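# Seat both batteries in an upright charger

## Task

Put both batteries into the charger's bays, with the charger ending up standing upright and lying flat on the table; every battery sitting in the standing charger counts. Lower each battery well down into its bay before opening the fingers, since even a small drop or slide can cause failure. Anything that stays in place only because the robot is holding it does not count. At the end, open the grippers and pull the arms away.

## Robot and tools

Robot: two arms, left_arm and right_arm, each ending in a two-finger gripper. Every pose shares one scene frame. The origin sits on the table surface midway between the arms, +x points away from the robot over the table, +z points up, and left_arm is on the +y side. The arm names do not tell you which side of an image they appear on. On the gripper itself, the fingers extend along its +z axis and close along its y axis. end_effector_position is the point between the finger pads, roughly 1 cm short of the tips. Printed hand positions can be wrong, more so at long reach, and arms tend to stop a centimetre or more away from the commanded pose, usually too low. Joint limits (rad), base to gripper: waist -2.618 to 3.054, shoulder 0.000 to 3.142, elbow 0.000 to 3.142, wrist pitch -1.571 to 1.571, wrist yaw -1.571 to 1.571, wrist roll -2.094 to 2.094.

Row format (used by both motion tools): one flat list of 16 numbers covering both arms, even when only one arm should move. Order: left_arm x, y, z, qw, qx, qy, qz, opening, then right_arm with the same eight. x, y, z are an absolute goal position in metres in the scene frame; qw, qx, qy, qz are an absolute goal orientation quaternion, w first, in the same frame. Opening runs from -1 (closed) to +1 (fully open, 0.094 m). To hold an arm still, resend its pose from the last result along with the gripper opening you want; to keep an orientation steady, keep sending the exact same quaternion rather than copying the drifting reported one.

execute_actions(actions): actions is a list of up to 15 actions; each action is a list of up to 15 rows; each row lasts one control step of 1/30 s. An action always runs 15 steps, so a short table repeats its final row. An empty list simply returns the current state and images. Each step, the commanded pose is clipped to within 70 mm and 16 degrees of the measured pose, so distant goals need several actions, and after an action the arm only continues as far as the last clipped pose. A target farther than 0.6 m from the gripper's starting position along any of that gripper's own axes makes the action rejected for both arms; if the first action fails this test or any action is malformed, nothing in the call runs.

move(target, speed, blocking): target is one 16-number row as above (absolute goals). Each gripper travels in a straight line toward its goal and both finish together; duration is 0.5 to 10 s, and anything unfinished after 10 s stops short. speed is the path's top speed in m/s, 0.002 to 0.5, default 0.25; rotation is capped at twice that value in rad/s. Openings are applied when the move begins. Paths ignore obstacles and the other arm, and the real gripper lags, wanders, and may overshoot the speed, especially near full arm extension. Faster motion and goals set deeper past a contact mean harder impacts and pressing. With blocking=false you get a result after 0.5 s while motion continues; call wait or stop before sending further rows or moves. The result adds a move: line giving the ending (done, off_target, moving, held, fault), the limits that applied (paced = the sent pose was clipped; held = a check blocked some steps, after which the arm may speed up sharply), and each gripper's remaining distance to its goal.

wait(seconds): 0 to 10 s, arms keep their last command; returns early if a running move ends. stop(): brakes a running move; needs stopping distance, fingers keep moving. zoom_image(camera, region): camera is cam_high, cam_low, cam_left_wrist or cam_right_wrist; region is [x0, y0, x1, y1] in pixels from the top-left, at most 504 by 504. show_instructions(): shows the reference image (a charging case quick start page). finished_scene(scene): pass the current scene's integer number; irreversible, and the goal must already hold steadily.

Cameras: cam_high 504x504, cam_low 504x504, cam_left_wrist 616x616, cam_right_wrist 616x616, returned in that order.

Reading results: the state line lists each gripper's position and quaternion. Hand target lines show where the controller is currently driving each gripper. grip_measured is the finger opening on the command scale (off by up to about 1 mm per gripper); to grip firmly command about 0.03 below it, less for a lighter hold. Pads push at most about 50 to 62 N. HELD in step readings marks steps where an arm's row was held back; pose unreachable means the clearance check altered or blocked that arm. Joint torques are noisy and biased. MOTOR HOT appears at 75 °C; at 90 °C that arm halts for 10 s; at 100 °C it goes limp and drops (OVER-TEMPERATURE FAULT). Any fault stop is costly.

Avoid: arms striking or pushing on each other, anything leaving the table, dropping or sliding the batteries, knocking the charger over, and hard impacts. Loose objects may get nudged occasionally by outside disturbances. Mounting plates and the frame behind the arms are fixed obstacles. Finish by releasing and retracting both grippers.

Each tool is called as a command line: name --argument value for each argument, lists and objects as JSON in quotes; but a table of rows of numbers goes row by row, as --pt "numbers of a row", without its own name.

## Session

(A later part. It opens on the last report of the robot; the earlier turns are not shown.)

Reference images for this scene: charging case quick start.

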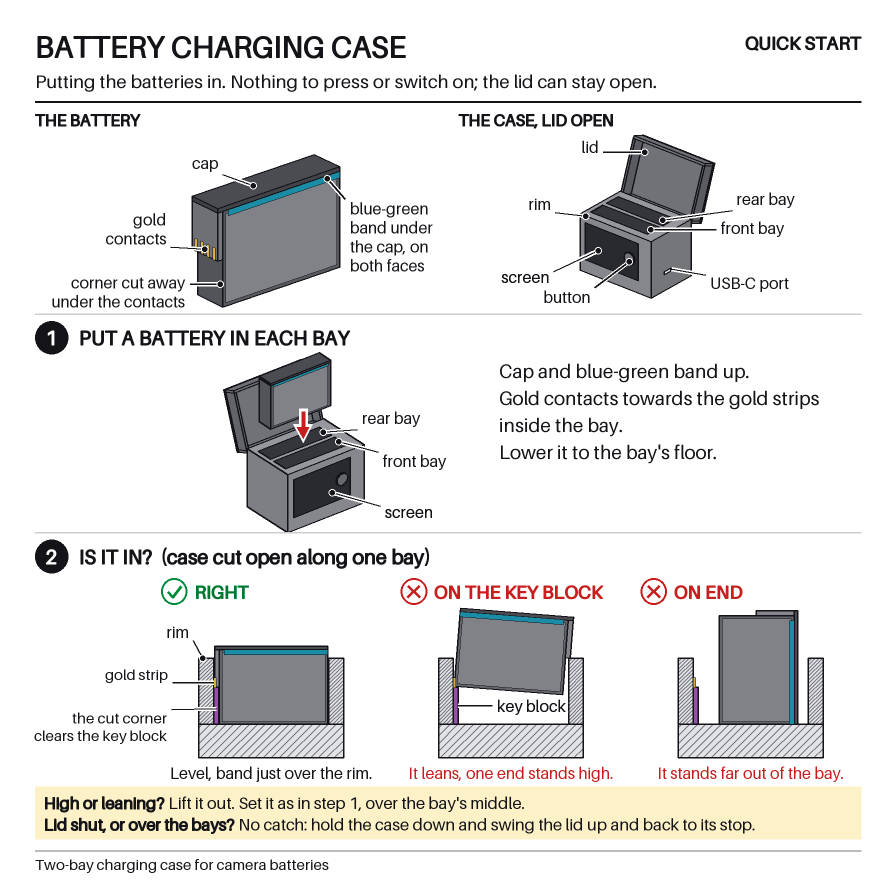

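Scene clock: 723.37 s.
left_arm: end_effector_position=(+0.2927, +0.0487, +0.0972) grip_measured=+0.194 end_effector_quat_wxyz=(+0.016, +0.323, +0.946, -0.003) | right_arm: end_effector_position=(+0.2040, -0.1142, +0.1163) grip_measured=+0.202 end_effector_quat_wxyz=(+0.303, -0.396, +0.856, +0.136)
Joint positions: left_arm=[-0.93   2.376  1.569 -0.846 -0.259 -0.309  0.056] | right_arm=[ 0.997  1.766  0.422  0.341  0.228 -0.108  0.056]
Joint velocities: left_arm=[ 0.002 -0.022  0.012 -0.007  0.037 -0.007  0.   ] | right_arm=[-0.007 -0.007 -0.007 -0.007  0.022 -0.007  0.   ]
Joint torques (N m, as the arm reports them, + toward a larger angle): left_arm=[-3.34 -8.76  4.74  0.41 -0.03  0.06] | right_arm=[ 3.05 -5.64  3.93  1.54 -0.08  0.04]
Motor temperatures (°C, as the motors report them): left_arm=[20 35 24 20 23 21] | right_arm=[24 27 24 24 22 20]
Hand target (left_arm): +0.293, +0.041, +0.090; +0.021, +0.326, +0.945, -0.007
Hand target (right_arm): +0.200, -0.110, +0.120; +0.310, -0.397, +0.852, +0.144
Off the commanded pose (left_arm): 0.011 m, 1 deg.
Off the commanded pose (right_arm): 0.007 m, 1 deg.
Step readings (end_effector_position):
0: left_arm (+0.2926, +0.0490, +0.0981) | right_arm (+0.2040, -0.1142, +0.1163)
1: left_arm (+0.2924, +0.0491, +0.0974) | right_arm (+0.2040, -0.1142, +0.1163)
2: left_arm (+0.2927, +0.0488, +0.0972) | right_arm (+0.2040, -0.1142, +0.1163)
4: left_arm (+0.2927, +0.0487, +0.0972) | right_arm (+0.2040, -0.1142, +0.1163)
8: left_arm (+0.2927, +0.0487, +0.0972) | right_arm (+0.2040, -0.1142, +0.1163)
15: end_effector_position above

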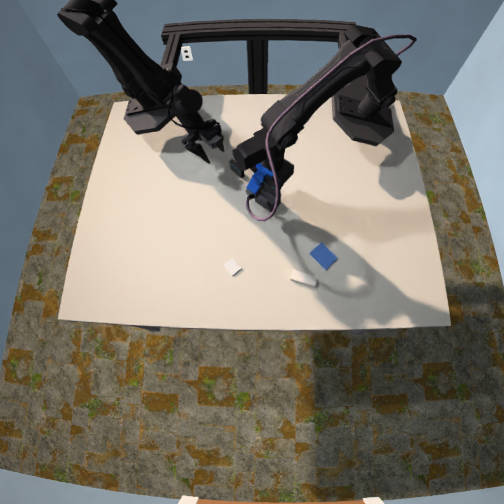

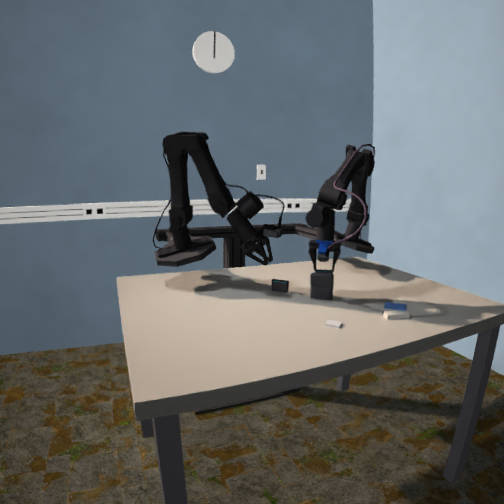

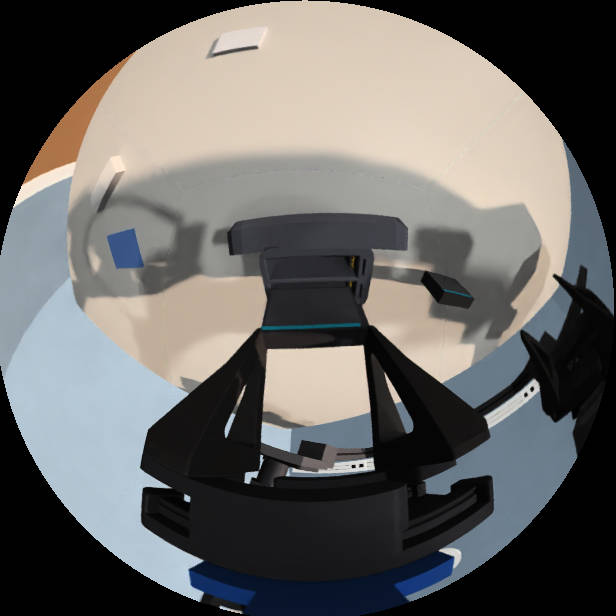

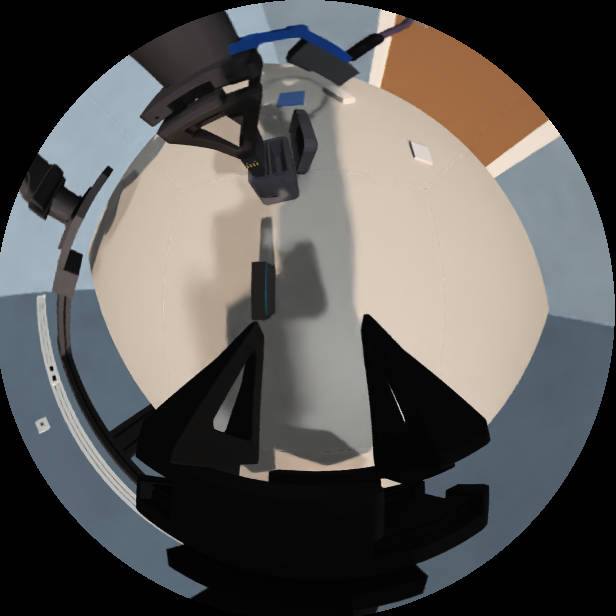

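execute_actions --actions '[[[0.2885,0.0430,0.108,0.021,0.326,0.945,-0.007,0.14,0.20,-0.11,0.12,0.310,-0.397,0.852,0.1445,0.2],[0.2885,0.0430,0.108,0.021,0.326,0.945,-0.007,0.14,0.20,-0.11,0.12,0.310,-0.397,0.852,0.1445,0.2],[0.2885,0.0430,0.108,0.021,0.326,0.945,-0.007,0.14,0.20,-0.11,0.12,0.310,-0.397,0.852,0.1445,0.2],[0.2885,0.0430,0.108,0.021,0.326,0.945,-0.007,0.14,0.20,-0.11,0.12,0.310,-0.397,0.852,0.1445,0.2],[0.2885,0.0430,0.108,0.021,0.326,0.945,-0.007,0.14,0.20,-0.11,0.12,0.310,-0.397,0.852,0.1445,0.2],[0.2885,0.0430,0.108,0.021,0.326,0.945,-0.007,0.14,0.20,-0.11,0.12,0.310,-0.397,0.852,0.1445,0.2],[0.2910,0.0385,0.110,0.021,0.326,0.945,-0.007,0.14,0.20,-0.11,0.12,0.310,-0.397,0.852,0.1445,0.2]]]'

zoom_image --camera "cam_left_wrist" --region '[210,180,410,380]'

Scene clock: 732.27 s.
left_arm: end_effector_position=(+0.2920, +0.0501, +0.1003) grip_measured=+0.194 end_effector_quat_wxyz=(+0.012, +0.321, +0.947, +0.000) | right_arm: end_effector_position=(+0.2040, -0.1142, +0.1163) grip_measured=+0.202 end_effector_quat_wxyz=(+0.303, -0.395, +0.857, +0.136)
Joint positions: left_arm=[-0.932  2.374  1.579 -0.868 -0.26  -0.318  0.056] | right_arm=[ 0.997  1.766  0.422  0.341  0.228 -0.107  0.056]
Joint velocities: left_arm=[-0.002  0.002 -0.002 -0.051 -0.022 -0.051 -0.001] | right_arm=[ 0.007  0.007 -0.017 -0.022  0.007 -0.007 -0.001]
Joint torques (N m, as the arm reports them, + toward a larger angle): left_arm=[ -4.53 -11.09   6.05   0.08   0.03  -0.03] | right_arm=[ 3.18 -5.47  3.98  1.55 -0.09  0.05]
Motor temperatures (°C, as the motors report them): left_arm=[20 34 24 20 23 21] | right_arm=[24 27 24 25 22 20]
Hand target (left_arm): +0.291, +0.039, +0.110; +0.021, +0.326, +0.945, -0.007
Hand target (right_arm): +0.200, -0.110, +0.120; +0.310, -0.397, +0.852, +0.144
Off the commanded pose (left_arm): 0.015 m, 1 deg.
Off the commanded pose (right_arm): 0.007 m, 1 deg.
Step readings (end_effector_position):
0: left_arm (+0.2927, +0.0487, +0.0972) | right_arm (+0.2040, -0.1142, +0.1163)
1: left_arm (+0.2927, +0.0488, +0.0979) | right_arm (+0.2040, -0.1142, +0.1163)
2: left_arm (+0.2922, +0.0492, +0.0980) | right_arm (+0.2040, -0.1142, +0.1163)
4: left_arm (+0.2920, +0.0492, +0.0981) | right_arm (+0.2040, -0.1142, +0.1163)
8: left_arm (+0.2922, +0.0492, +0.0991) | right_arm (+0.2040, -0.1142, +0.1163)
15: end_effector_position above

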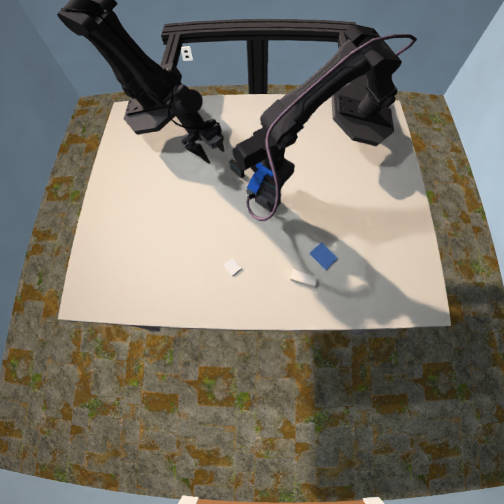

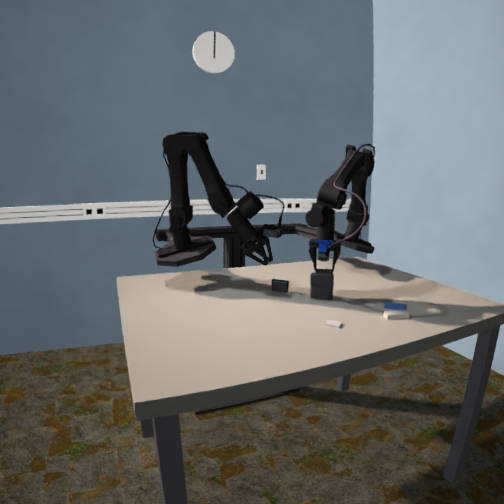

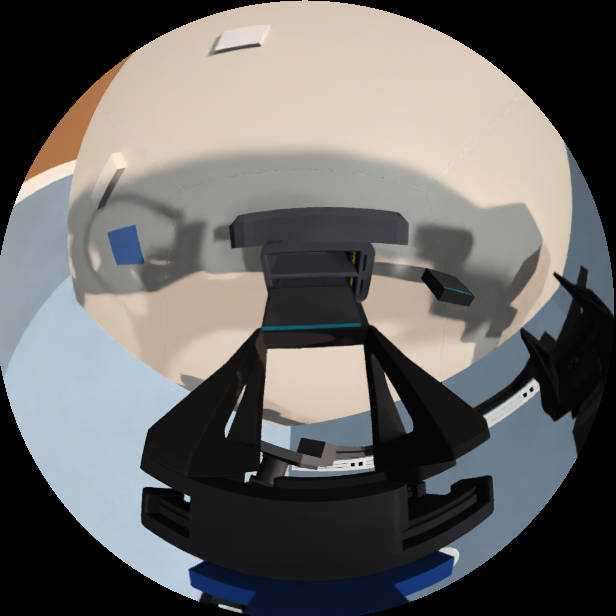

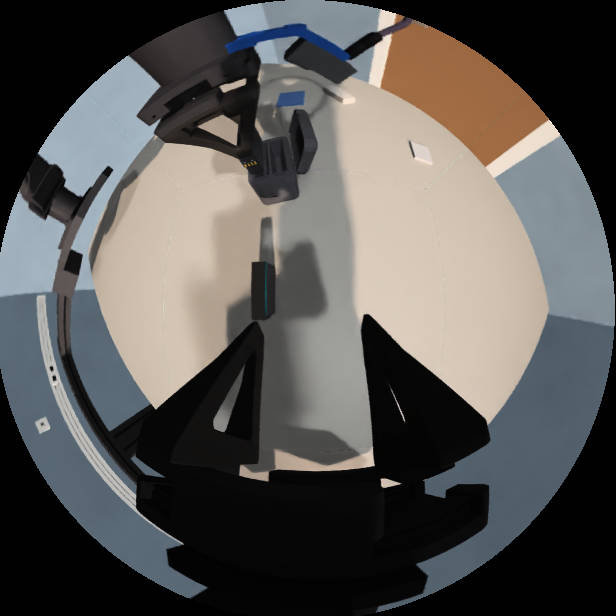

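Region (210, 180, 410, 380) of cam_left_wrist's 616x616 image, scaled by 2.520, with more detail than that image has.

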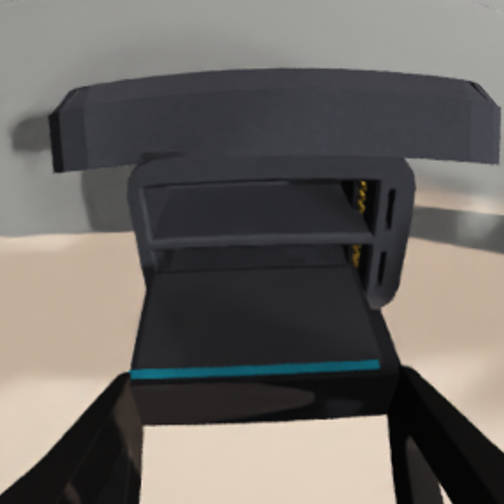

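execute_actions --actions '[[[0.2935,0.0345,0.113,0.021,0.326,0.945,-0.007,0.14,0.20,-0.11,0.12,0.310,-0.397,0.852,0.1445,0.2]]]'

zoom_image --camera "cam_left_wrist" --region '[210,180,410,380]'

Scene clock: 736.77 s.
left_arm: end_effector_position=(+0.2934, +0.0457, +0.1032) grip_measured=+0.194 end_effector_quat_wxyz=(+0.012, +0.323, +0.946, +0.001) | right_arm: end_effector_position=(+0.2040, -0.1142, +0.1163) grip_measured=+0.202 end_effector_quat_wxyz=(+0.303, -0.395, +0.857, +0.136)
Joint positions: left_arm=[-0.936  2.388  1.614 -0.893 -0.26  -0.32   0.056] | right_arm=[ 0.997  1.766  0.422  0.341  0.228 -0.107  0.056]
Joint velocities: left_arm=[-0.002 -0.022 -0.017 -0.066  0.022  0.007 -0.002] | right_arm=[-0.002 -0.002  0.002 -0.037 -0.066 -0.037  0.001]
Joint torques (N m, as the arm reports them, + toward a larger angle): left_arm=[ -4.43 -11.28   6.03   0.09   0.03  -0.04] | right_arm=[ 3.15 -5.53  3.87  1.54 -0.09  0.06]
Motor temperatures (°C, as the motors report them): left_arm=[20 35 24 20 23 21] | right_arm=[24 27 24 25 22 20]
Hand target (left_arm): +0.293, +0.035, +0.113; +0.021, +0.326, +0.945, -0.007
Hand target (right_arm): +0.200, -0.110, +0.120; +0.310, -0.397, +0.852, +0.144
Off the commanded pose (left_arm): 0.015 m, 1 deg.
Off the commanded pose (right_arm): 0.007 m, 1 deg.
Step readings (end_effector_position):
0: left_arm (+0.2915, +0.0508, +0.1003) | right_arm (+0.2040, -0.1142, +0.1163)
1: left_arm (+0.2916, +0.0508, +0.1006) | right_arm (+0.2040, -0.1142, +0.1163)
2: left_arm (+0.2922, +0.0500, +0.1007) | right_arm (+0.2040, -0.1142, +0.1163)
4: left_arm (+0.2941, +0.0473, +0.1015) | right_arm (+0.2040, -0.1142, +0.1163)
8: left_arm (+0.2947, +0.0451, +0.1030) | right_arm (+0.2040, -0.1142, +0.1163)
15: end_effector_position above

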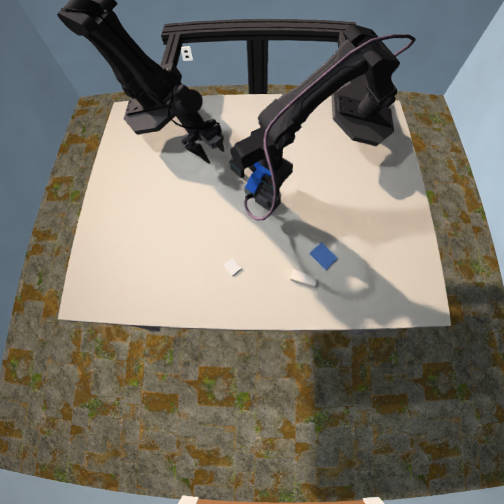

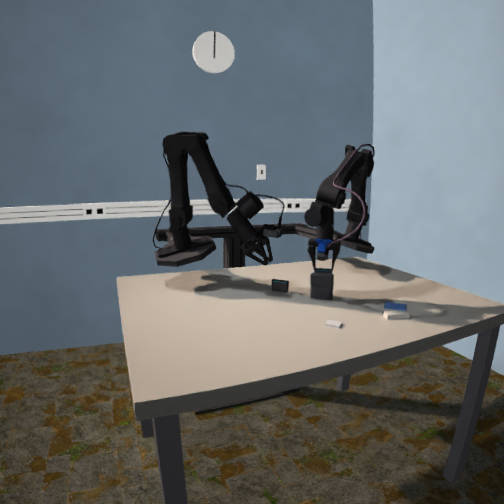

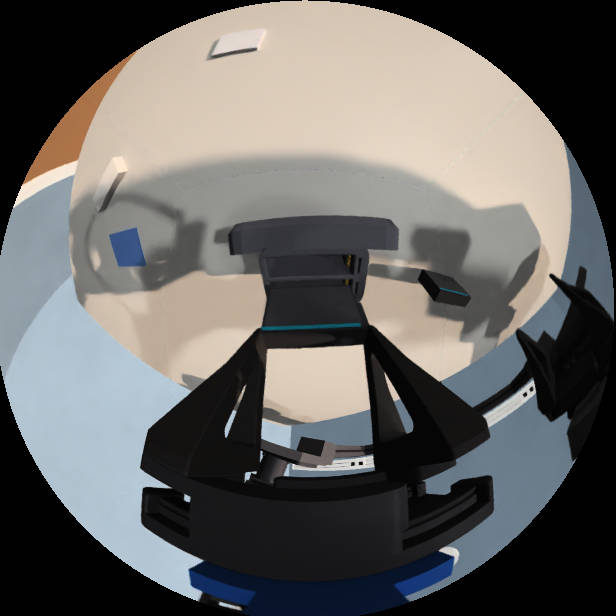

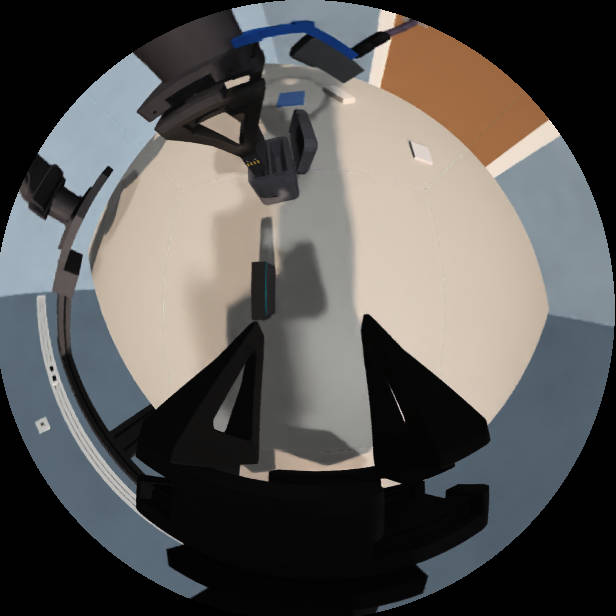

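Region (210, 180, 410, 380) of cam_left_wrist's 616x616 image, scaled by 2.520, with more detail than that image has.

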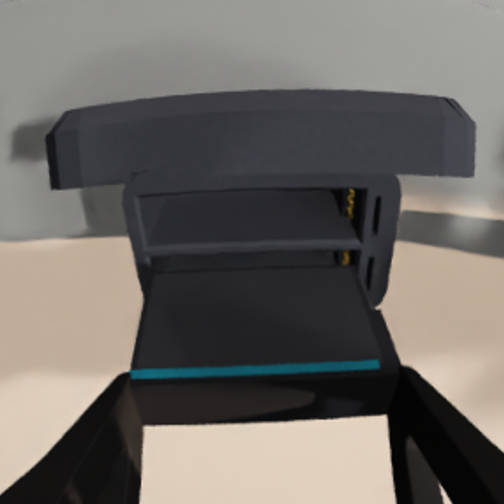

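execute_actions --actions '[[[0.2945,0.0365,0.101,0.021,0.326,0.945,-0.007,0.14,0.20,-0.11,0.12,0.310,-0.397,0.852,0.1445,0.2]]]'

zoom_image --camera "cam_left_wrist" --region '[210,180,410,380]'

Scene clock: 741.07 s.
left_arm: end_effector_position=(+0.2924, +0.0441, +0.0966) grip_measured=+0.194 end_effector_quat_wxyz=(+0.010, +0.323, +0.946, +0.002) | right_arm: end_effector_position=(+0.2040, -0.1142, +0.1163) grip_measured=+0.202 end_effector_quat_wxyz=(+0.303, -0.395, +0.857, +0.136)
Joint positions: left_arm=[-0.936  2.405  1.614 -0.88  -0.26  -0.319  0.056] | right_arm=[ 0.997  1.766  0.422  0.341  0.228 -0.107  0.056]
Joint velocities: left_arm=[-0.012 -0.007 -0.017 -0.022 -0.051 -0.022  0.001] | right_arm=[ 0.017  0.012 -0.012 -0.022  0.037  0.007  0.   ]
Joint torques (N m, as the arm reports them, + toward a larger angle): left_arm=[ -3.43 -11.56   4.47   0.31  -0.02   0.08] | right_arm=[ 3.01 -5.51  3.87  1.55 -0.06  0.01]
Motor temperatures (°C, as the motors report them): left_arm=[20 35 24 20 23 21] | right_arm=[24 27 24 26 22 20]
Hand target (left_arm): +0.294, +0.037, +0.101; +0.021, +0.326, +0.945, -0.007
Hand target (right_arm): +0.200, -0.110, +0.120; +0.310, -0.397, +0.852, +0.144
Off the commanded pose (left_arm): 0.009 m, 2 deg.
Off the commanded pose (right_arm): 0.007 m, 1 deg.
Step readings (end_effector_position):
0: left_arm (+0.2932, +0.0460, +0.1032) | right_arm (+0.2040, -0.1142, +0.1163)
1: left_arm (+0.2931, +0.0458, +0.1027) | right_arm (+0.2040, -0.1142, +0.1163)
2: left_arm (+0.2932, +0.0453, +0.1020) | right_arm (+0.2040, -0.1142, +0.1163)
4: left_arm (+0.2929, +0.0448, +0.0996) | right_arm (+0.2040, -0.1142, +0.1163)
8: left_arm (+0.2923, +0.0443, +0.0966) | right_arm (+0.2040, -0.1142, +0.1163)
15: end_effector_position above

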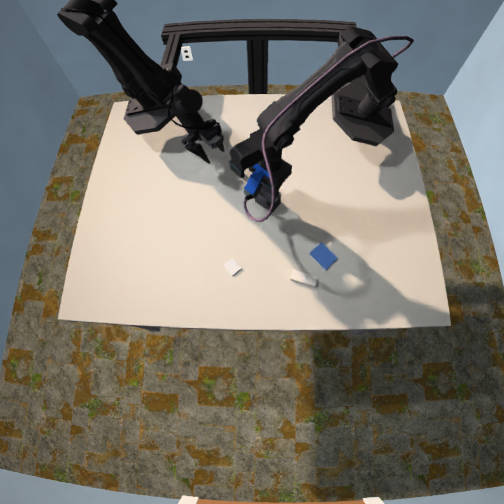

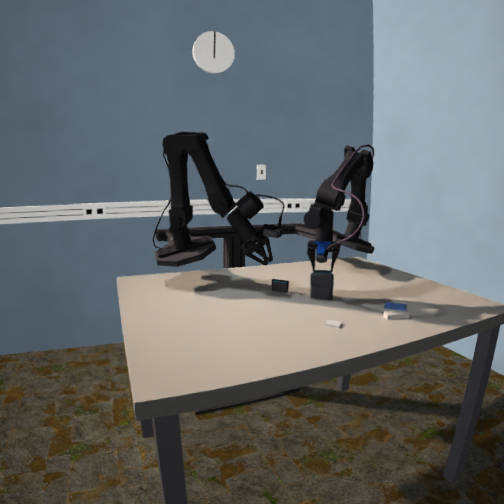

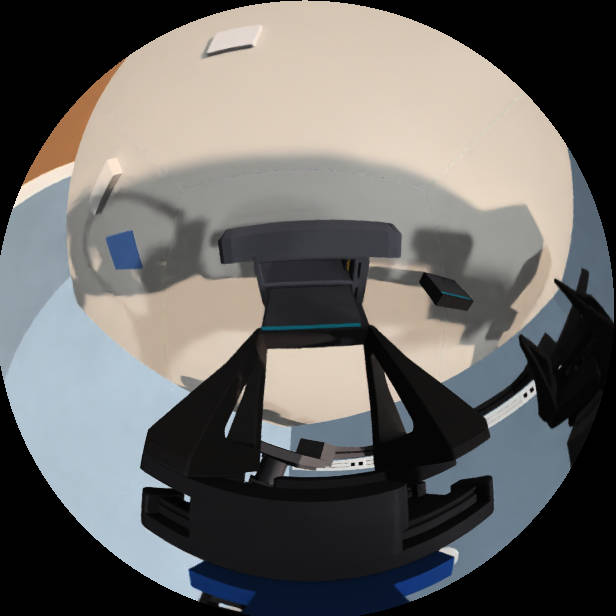

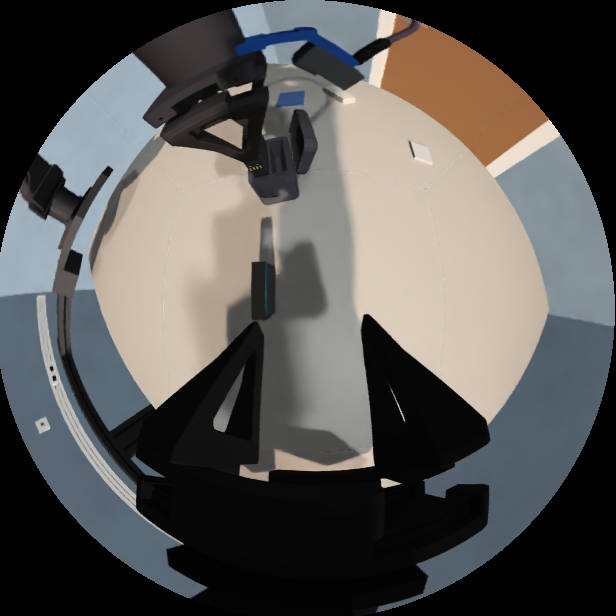

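Region (210, 180, 410, 380) of cam_left_wrist's 616x616 image, scaled by 2.520, with more detail than that image has.

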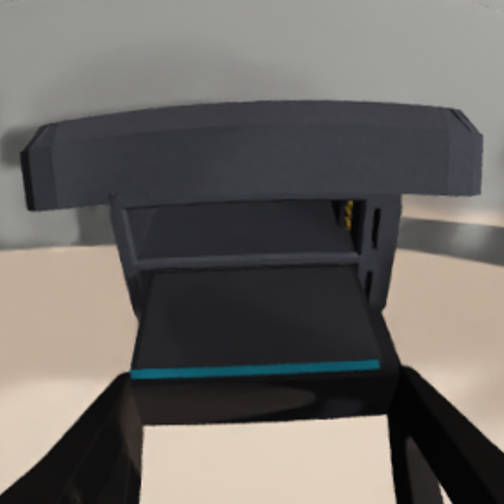

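execute_actions --actions '[[[0.2992,0.0413,0.099,0.021,0.326,0.945,-0.007,0.14,0.20,-0.11,0.12,0.310,-0.397,0.852,0.1445,0.2]]]'

zoom_image --camera "cam_left_wrist" --region '[210,180,410,380]'

Scene clock: 748.10 s.
left_arm: end_effector_position=(+0.2933, +0.0441, +0.0963) grip_measured=+0.194 end_effector_quat_wxyz=(+0.010, +0.329, +0.944, +0.000) | right_arm: end_effector_position=(+0.2040, -0.1142, +0.1163) grip_measured=+0.202 end_effector_quat_wxyz=(+0.303, -0.395, +0.857, +0.136)
Joint positions: left_arm=[-0.933  2.405  1.614 -0.877 -0.257 -0.304  0.056] | right_arm=[ 0.997  1.766  0.422  0.341  0.228 -0.107  0.056]
Joint velocities: left_arm=[ 0.002 -0.012  0.002 -0.066 -0.051  0.051  0.   ] | right_arm=[ 0.007 -0.007  0.002 -0.022  0.051 -0.007  0.001]
Joint torques (N m, as the arm reports them, + toward a larger angle): left_arm=[ -2.41 -12.16   4.04   0.35  -0.04   0.07] | right_arm=[ 3.09 -5.44  3.87  1.52 -0.08  0.05]
Motor temperatures (°C, as the motors report them): left_arm=[20 35 24 20 23 21] | right_arm=[24 27 24 26 22 20]
Hand target (left_arm): +0.299, +0.041, +0.099; +0.021, +0.326, +0.945, -0.007
Hand target (right_arm): +0.200, -0.110, +0.120; +0.310, -0.397, +0.852, +0.144
Off the commanded pose (left_arm): 0.007 m, 2 deg.
Off the commanded pose (right_arm): 0.007 m, 1 deg.
Step readings (end_effector_position):
0: left_arm (+0.2925, +0.0441, +0.0966) | right_arm (+0.2040, -0.1142, +0.1163)
1: left_arm (+0.2927, +0.0440, +0.0966) | right_arm (+0.2040, -0.1142, +0.1163)
2: left_arm (+0.2930, +0.0439, +0.0965) | right_arm (+0.2040, -0.1142, +0.1163)
4: left_arm (+0.2932, +0.0440, +0.0964) | right_arm (+0.2040, -0.1142, +0.1163)
8: left_arm (+0.2933, +0.0441, +0.0963) | right_arm (+0.2040, -0.1142, +0.1163)
15: end_effector_position above

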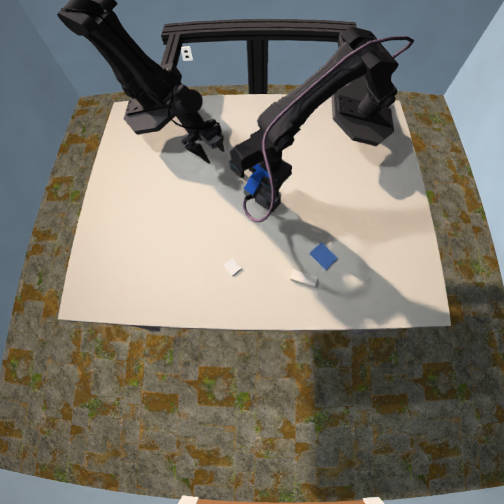

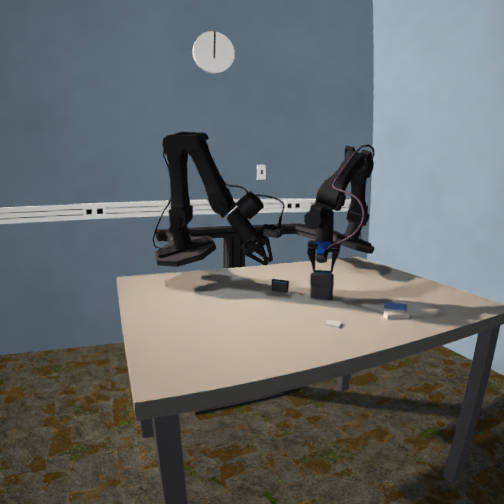

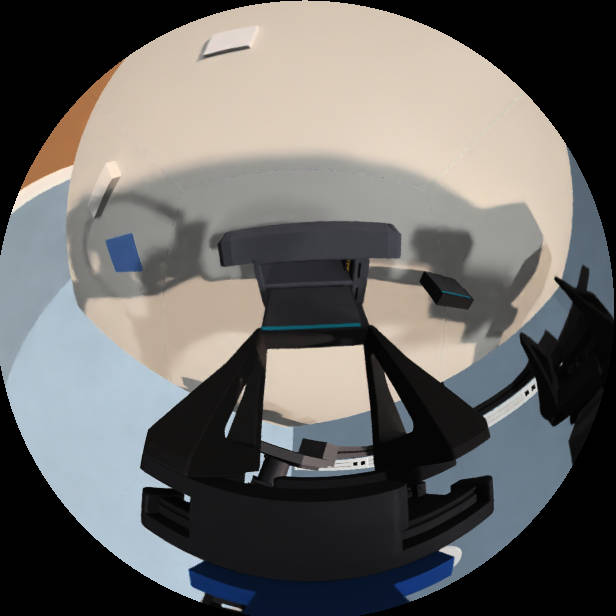

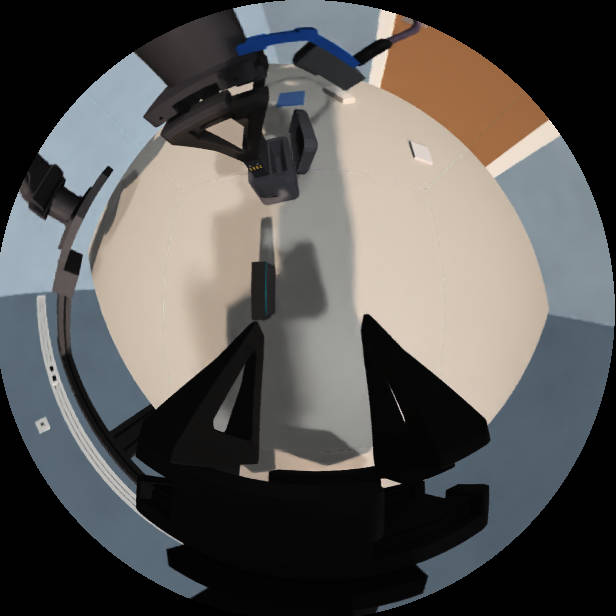

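Region (210, 180, 410, 380) of cam_left_wrist's 616x616 image, scaled by 2.520, with more detail than that image has.

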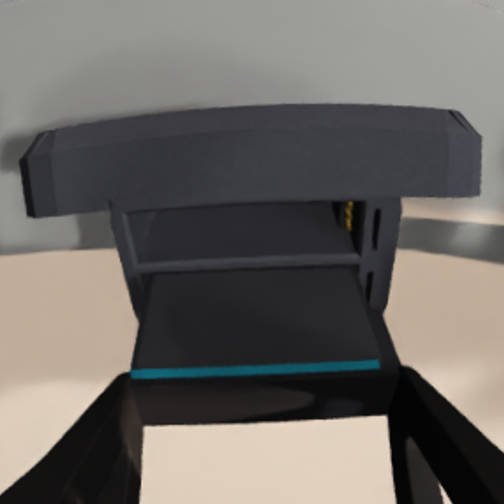

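execute_actions --actions '[[[0.3010,0.0431,0.100,0.021,0.312,0.950,-0.007,0.14,0.20,-0.11,0.12,0.310,-0.397,0.852,0.1445,0.2]]]'

zoom_image --camera "cam_left_wrist" --region '[210,180,410,380]'

zoom_image --camera "cam_right_wrist" --region '[225,115,325,215]'

Scene clock: 756.23 s.
left_arm: end_effector_position=(+0.2937, +0.0446, +0.0959) grip_measured=+0.194 end_effector_quat_wxyz=(+0.008, +0.321, +0.947, -0.002) | right_arm: end_effector_position=(+0.2040, -0.1142, +0.1163) grip_measured=+0.202 end_effector_quat_wxyz=(+0.303, -0.395, +0.857, +0.136)
Joint positions: left_arm=[-0.929  2.405  1.614 -0.877 -0.252 -0.316  0.056] | right_arm=[ 0.997  1.766  0.422  0.341  0.228 -0.107  0.056]
Joint velocities: left_arm=[ 0.002 -0.007  0.007 -0.125  0.022 -0.007  0.   ] | right_arm=[-0.012 -0.012 -0.007 -0.037 -0.081  0.051 -0.   ]
Joint torques (N m, as the arm reports them, + toward a larger angle): left_arm=[ -2.32 -12.52   3.94   0.31  -0.08  -0.03] | right_arm=[ 3.12 -5.6   3.8   1.52 -0.04  0.05]
Motor temperatures (°C, as the motors report them): left_arm=[20 36 24 20 23 21] | right_arm=[24 27 24 26 22 20]
Hand target (left_arm): +0.301, +0.043, +0.100; +0.021, +0.312, +0.950, -0.007
Hand target (right_arm): +0.200, -0.110, +0.120; +0.310, -0.397, +0.852, +0.144
Off the commanded pose (left_arm): 0.009 m, 2 deg.
Off the commanded pose (right_arm): 0.007 m, 1 deg.
Step readings (end_effector_position):
0: left_arm (+0.2933, +0.0441, +0.0963) | right_arm (+0.2040, -0.1142, +0.1163)
1: left_arm (+0.2933, +0.0442, +0.0962) | right_arm (+0.2040, -0.1142, +0.1163)
2: left_arm (+0.2934, +0.0443, +0.0962) | right_arm (+0.2040, -0.1142, +0.1163)
4: left_arm (+0.2936, +0.0444, +0.0960) | right_arm (+0.2040, -0.1142, +0.1163)
8: left_arm (+0.2937, +0.0446, +0.0959) | right_arm (+0.2040, -0.1142, +0.1163)
15: end_effector_position above

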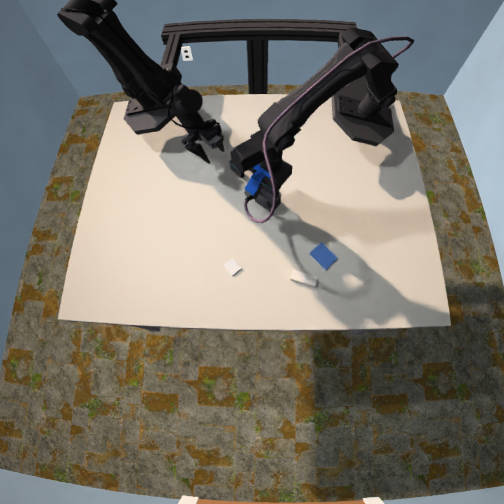

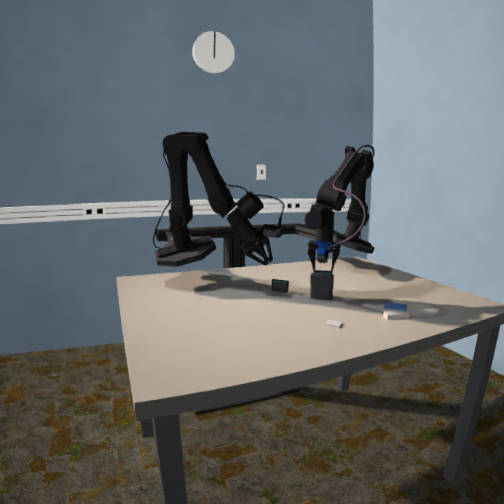

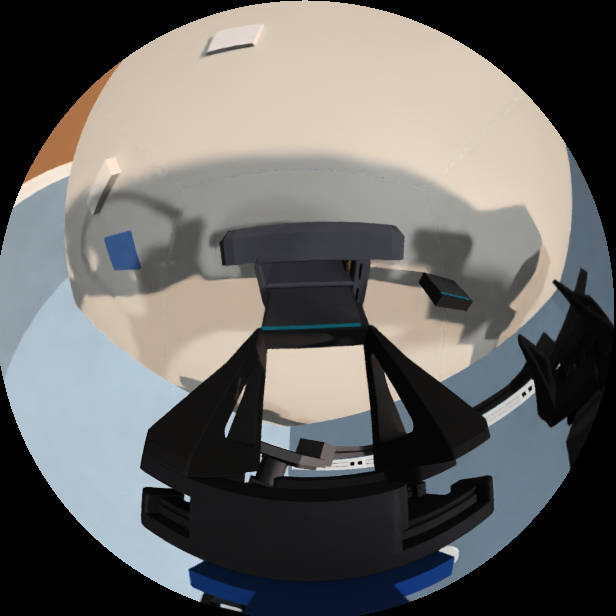

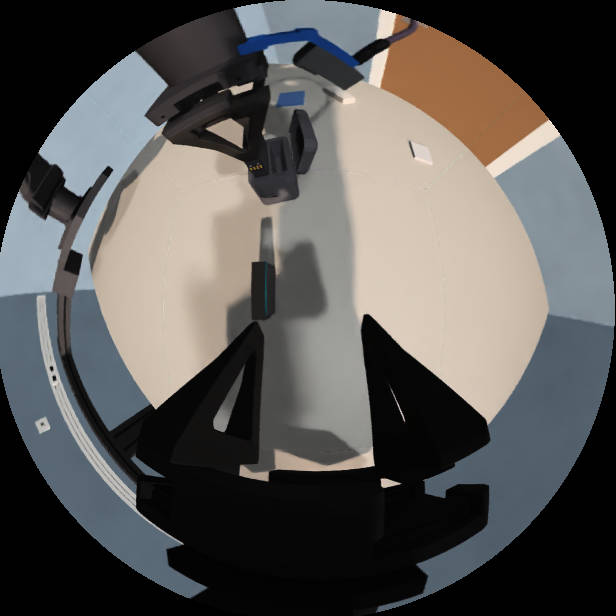

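Region (210, 180, 410, 380) of cam_left_wrist's 616x616 image, scaled by 2.520, with more detail than that image has.

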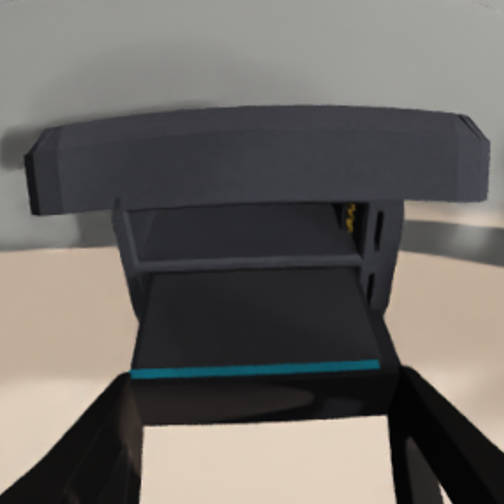

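Region (225, 115, 325, 215) of cam_right_wrist's 616x616 image, scaled by 5.040, with more detail than that image has.

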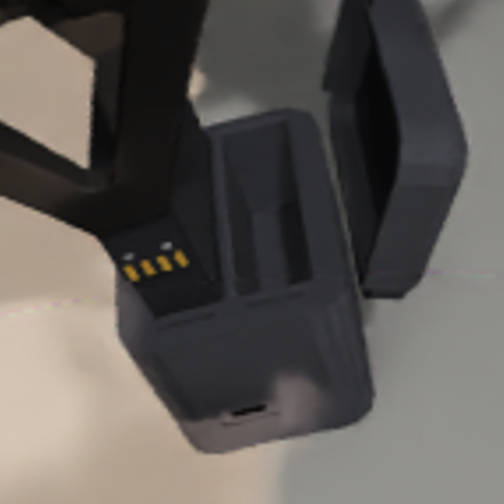

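execute_actions --actions '[]'

zoom_image --camera "cam_left_wrist" --region '[210,180,410,380]'

Scene clock: 765.93 s.
left_arm: end_effector_position=(+0.2937, +0.0446, +0.0959) grip_measured=+0.194 end_effector_quat_wxyz=(+0.008, +0.321, +0.947, -0.002) | right_arm: end_effector_position=(+0.2040, -0.1142, +0.1163) grip_measured=+0.202 end_effector_quat_wxyz=(+0.303, -0.395, +0.857, +0.136)
Joint positions: left_arm=[-0.929  2.405  1.614 -0.877 -0.252 -0.317  0.056] | right_arm=[ 0.997  1.766  0.422  0.341  0.228 -0.107  0.056]
Joint velocities: left_arm=[ 0.007 -0.002  0.002  0.007 -0.051  0.022  0.   ] | right_arm=[-0.017  0.002 -0.002  0.007  0.022  0.051  0.   ]
Joint torques (N m, as the arm reports them, + toward a larger angle): left_arm=[ -2.27 -12.52   3.94   0.32  -0.07  -0.05] | right_arm=[ 3.07 -5.56  3.93  1.52 -0.07  0.09]
Motor temperatures (°C, as the motors report them): left_arm=[19 36 24 20 23 21] | right_arm=[24 27 24 27 22 20]
Hand target (left_arm): +0.301, +0.043, +0.100; +0.021, +0.312, +0.950, -0.007
Hand target (right_arm): +0.200, -0.110, +0.120; +0.310, -0.397, +0.852, +0.144
Off the commanded pose (left_arm): 0.009 m, 2 deg.
Off the commanded pose (right_arm): 0.007 m, 1 deg.

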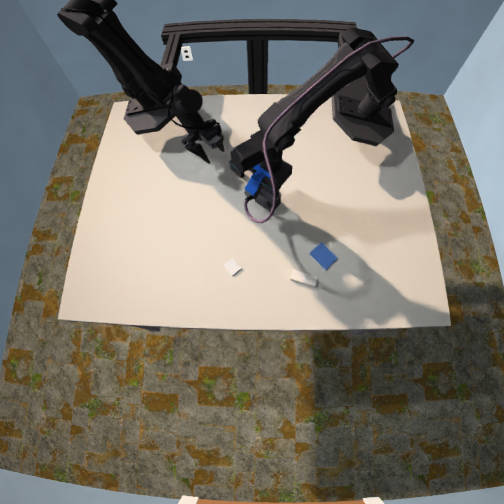

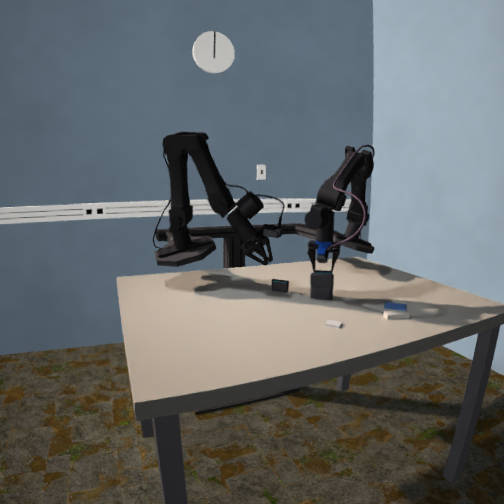

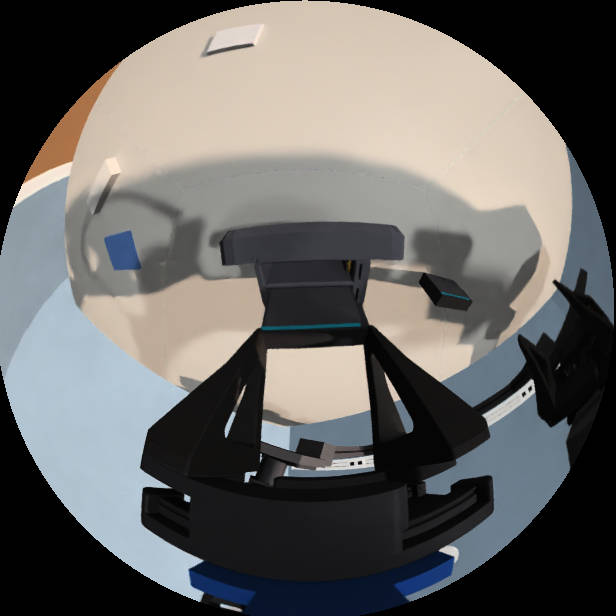

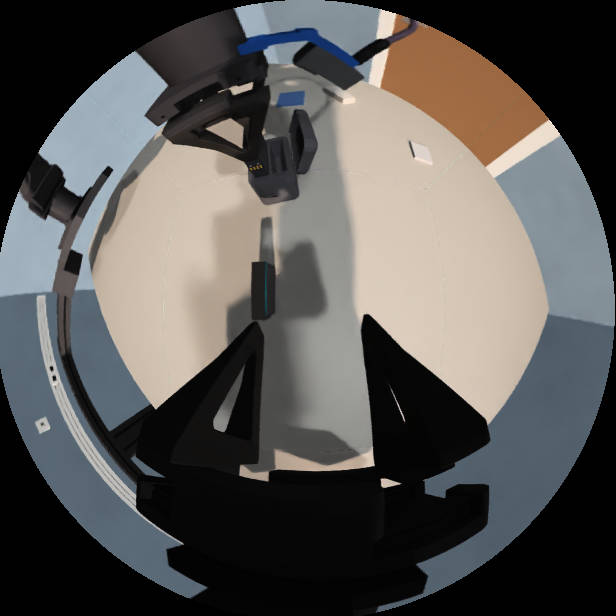

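Region (210, 180, 410, 380) of cam_left_wrist's 616x616 image, scaled by 2.520, with more detail than that image has.

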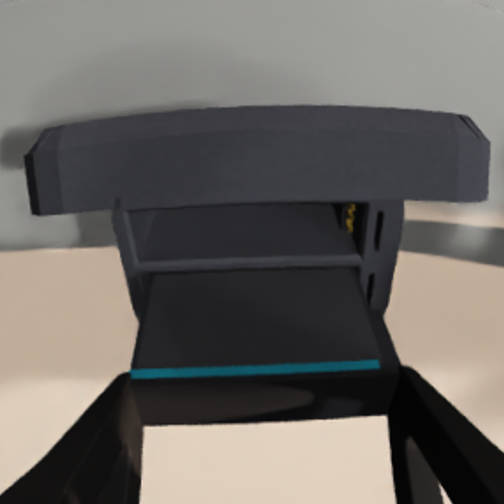

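execute_actions --actions '[[[0.3010,0.0431,0.092,0.021,0.312,0.950,-0.007,0.14,0.20,-0.11,0.12,0.310,-0.397,0.852,0.1445,0.2]],[[0.3010,0.0431,0.086,0.021,0.312,0.950,-0.007,0.14,0.20,-0.11,0.12,0.310,-0.397,0.852,0.1445,0.2]]]'

zoom_image --camera "cam_left_wrist" --region '[210,180,410,380]'

Scene clock: 769.10 s.
left_arm: end_effector_position=(+0.2956, +0.0463, +0.0849) grip_measured=+0.194 end_effector_quat_wxyz=(+0.007, +0.314, +0.949, -0.003) | right_arm: end_effector_position=(+0.2040, -0.1142, +0.1163) grip_measured=+0.202 end_effector_quat_wxyz=(+0.303, -0.395, +0.857, +0.136)
Joint positions: left_arm=[-0.916  2.42   1.598 -0.842 -0.249 -0.317  0.056] | right_arm=[ 0.997  1.766  0.422  0.341  0.228 -0.107  0.056]
Joint velocities: left_arm=[ 0.002  0.002  0.007 -0.095 -0.066 -0.007  0.001] | right_arm=[-0.007  0.012 -0.007  0.051  0.037 -0.022  0.   ]
Joint torques (N m, as the arm reports them, + toward a larger angle): left_arm=[ -2.82 -11.81   3.67   0.39  -0.13   0.04] | right_arm=[ 3.07 -5.62  3.98  1.52 -0.1   0.06]
Motor temperatures (°C, as the motors report them): left_arm=[19 36 24 20 23 21] | right_arm=[24 26 24 27 22 20]
Hand target (left_arm): +0.301, +0.043, +0.086; +0.021, +0.312, +0.950, -0.007
Hand target (right_arm): +0.200, -0.110, +0.120; +0.310, -0.397, +0.852, +0.144
Off the commanded pose (left_arm): 0.006 m, 2 deg.
Off the commanded pose (right_arm): 0.007 m, 1 deg.
Step readings (end_effector_position; steps 1 to 15: 1st action; 16 to 30: 2nd action):
0: left_arm (+0.2937, +0.0446, +0.0959) | right_arm (+0.2040, -0.1142, +0.1163)
1: left_arm (+0.2938, +0.0444, +0.0959) | right_arm (+0.2040, -0.1142, +0.1163)
2: left_arm (+0.2939, +0.0445, +0.0958) | right_arm (+0.2040, -0.1142, +0.1163)
4: left_arm (+0.2941, +0.0445, +0.0957) | right_arm (+0.2040, -0.1142, +0.1163)
8: left_arm (+0.2942, +0.0447, +0.0956) | right_arm (+0.2040, -0.1142, +0.1163)
15: left_arm (+0.2942, +0.0447, +0.0956) | right_arm (+0.2040, -0.1142, +0.1163)
16: left_arm (+0.2940, +0.0447, +0.0951) | right_arm (+0.2040, -0.1142, +0.1163)
17: left_arm (+0.2938, +0.0449, +0.0945) | right_arm (+0.2040, -0.1142, +0.1163)
19: left_arm (+0.2939, +0.0453, +0.0915) | right_arm (+0.2040, -0.1142, +0.1163)
23: left_arm (+0.2950, +0.0462, +0.0857) | right_arm (+0.2040, -0.1142, +0.1163)
30: end_effector_position above

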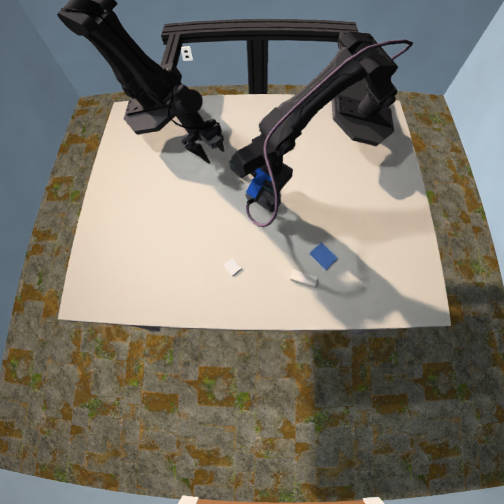

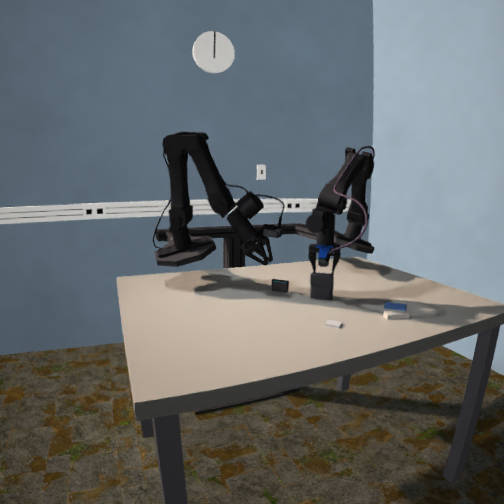

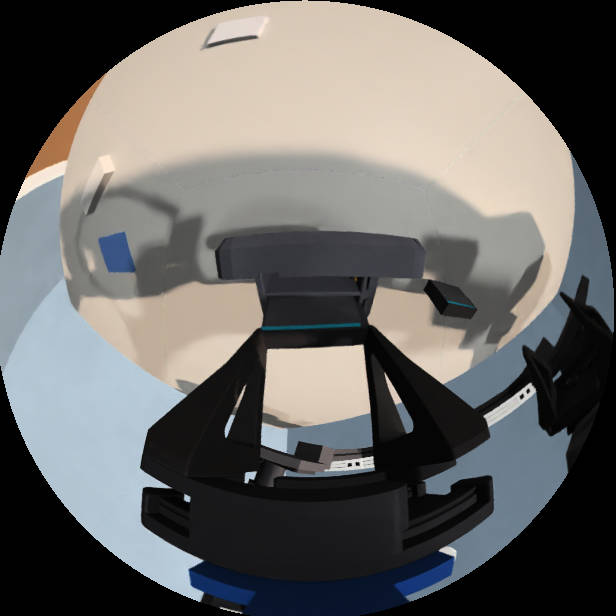

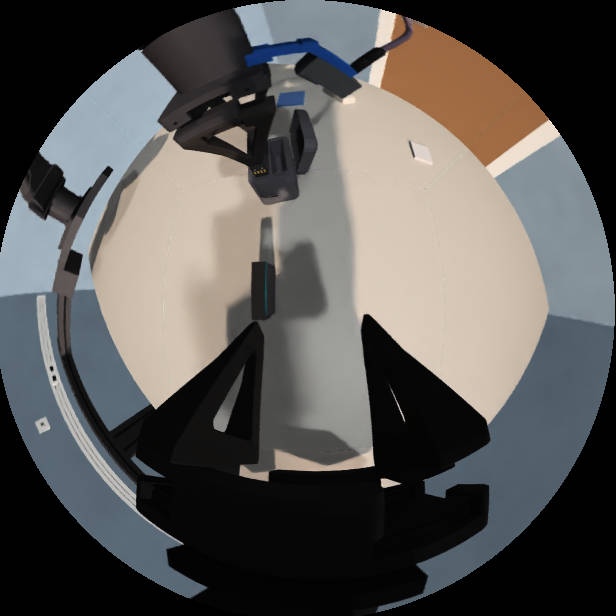

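Region (210, 180, 410, 380) of cam_left_wrist's 616x616 image, scaled by 2.520, with more detail than that image has.

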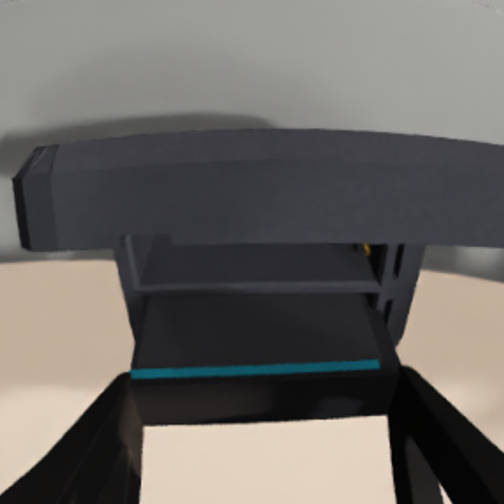

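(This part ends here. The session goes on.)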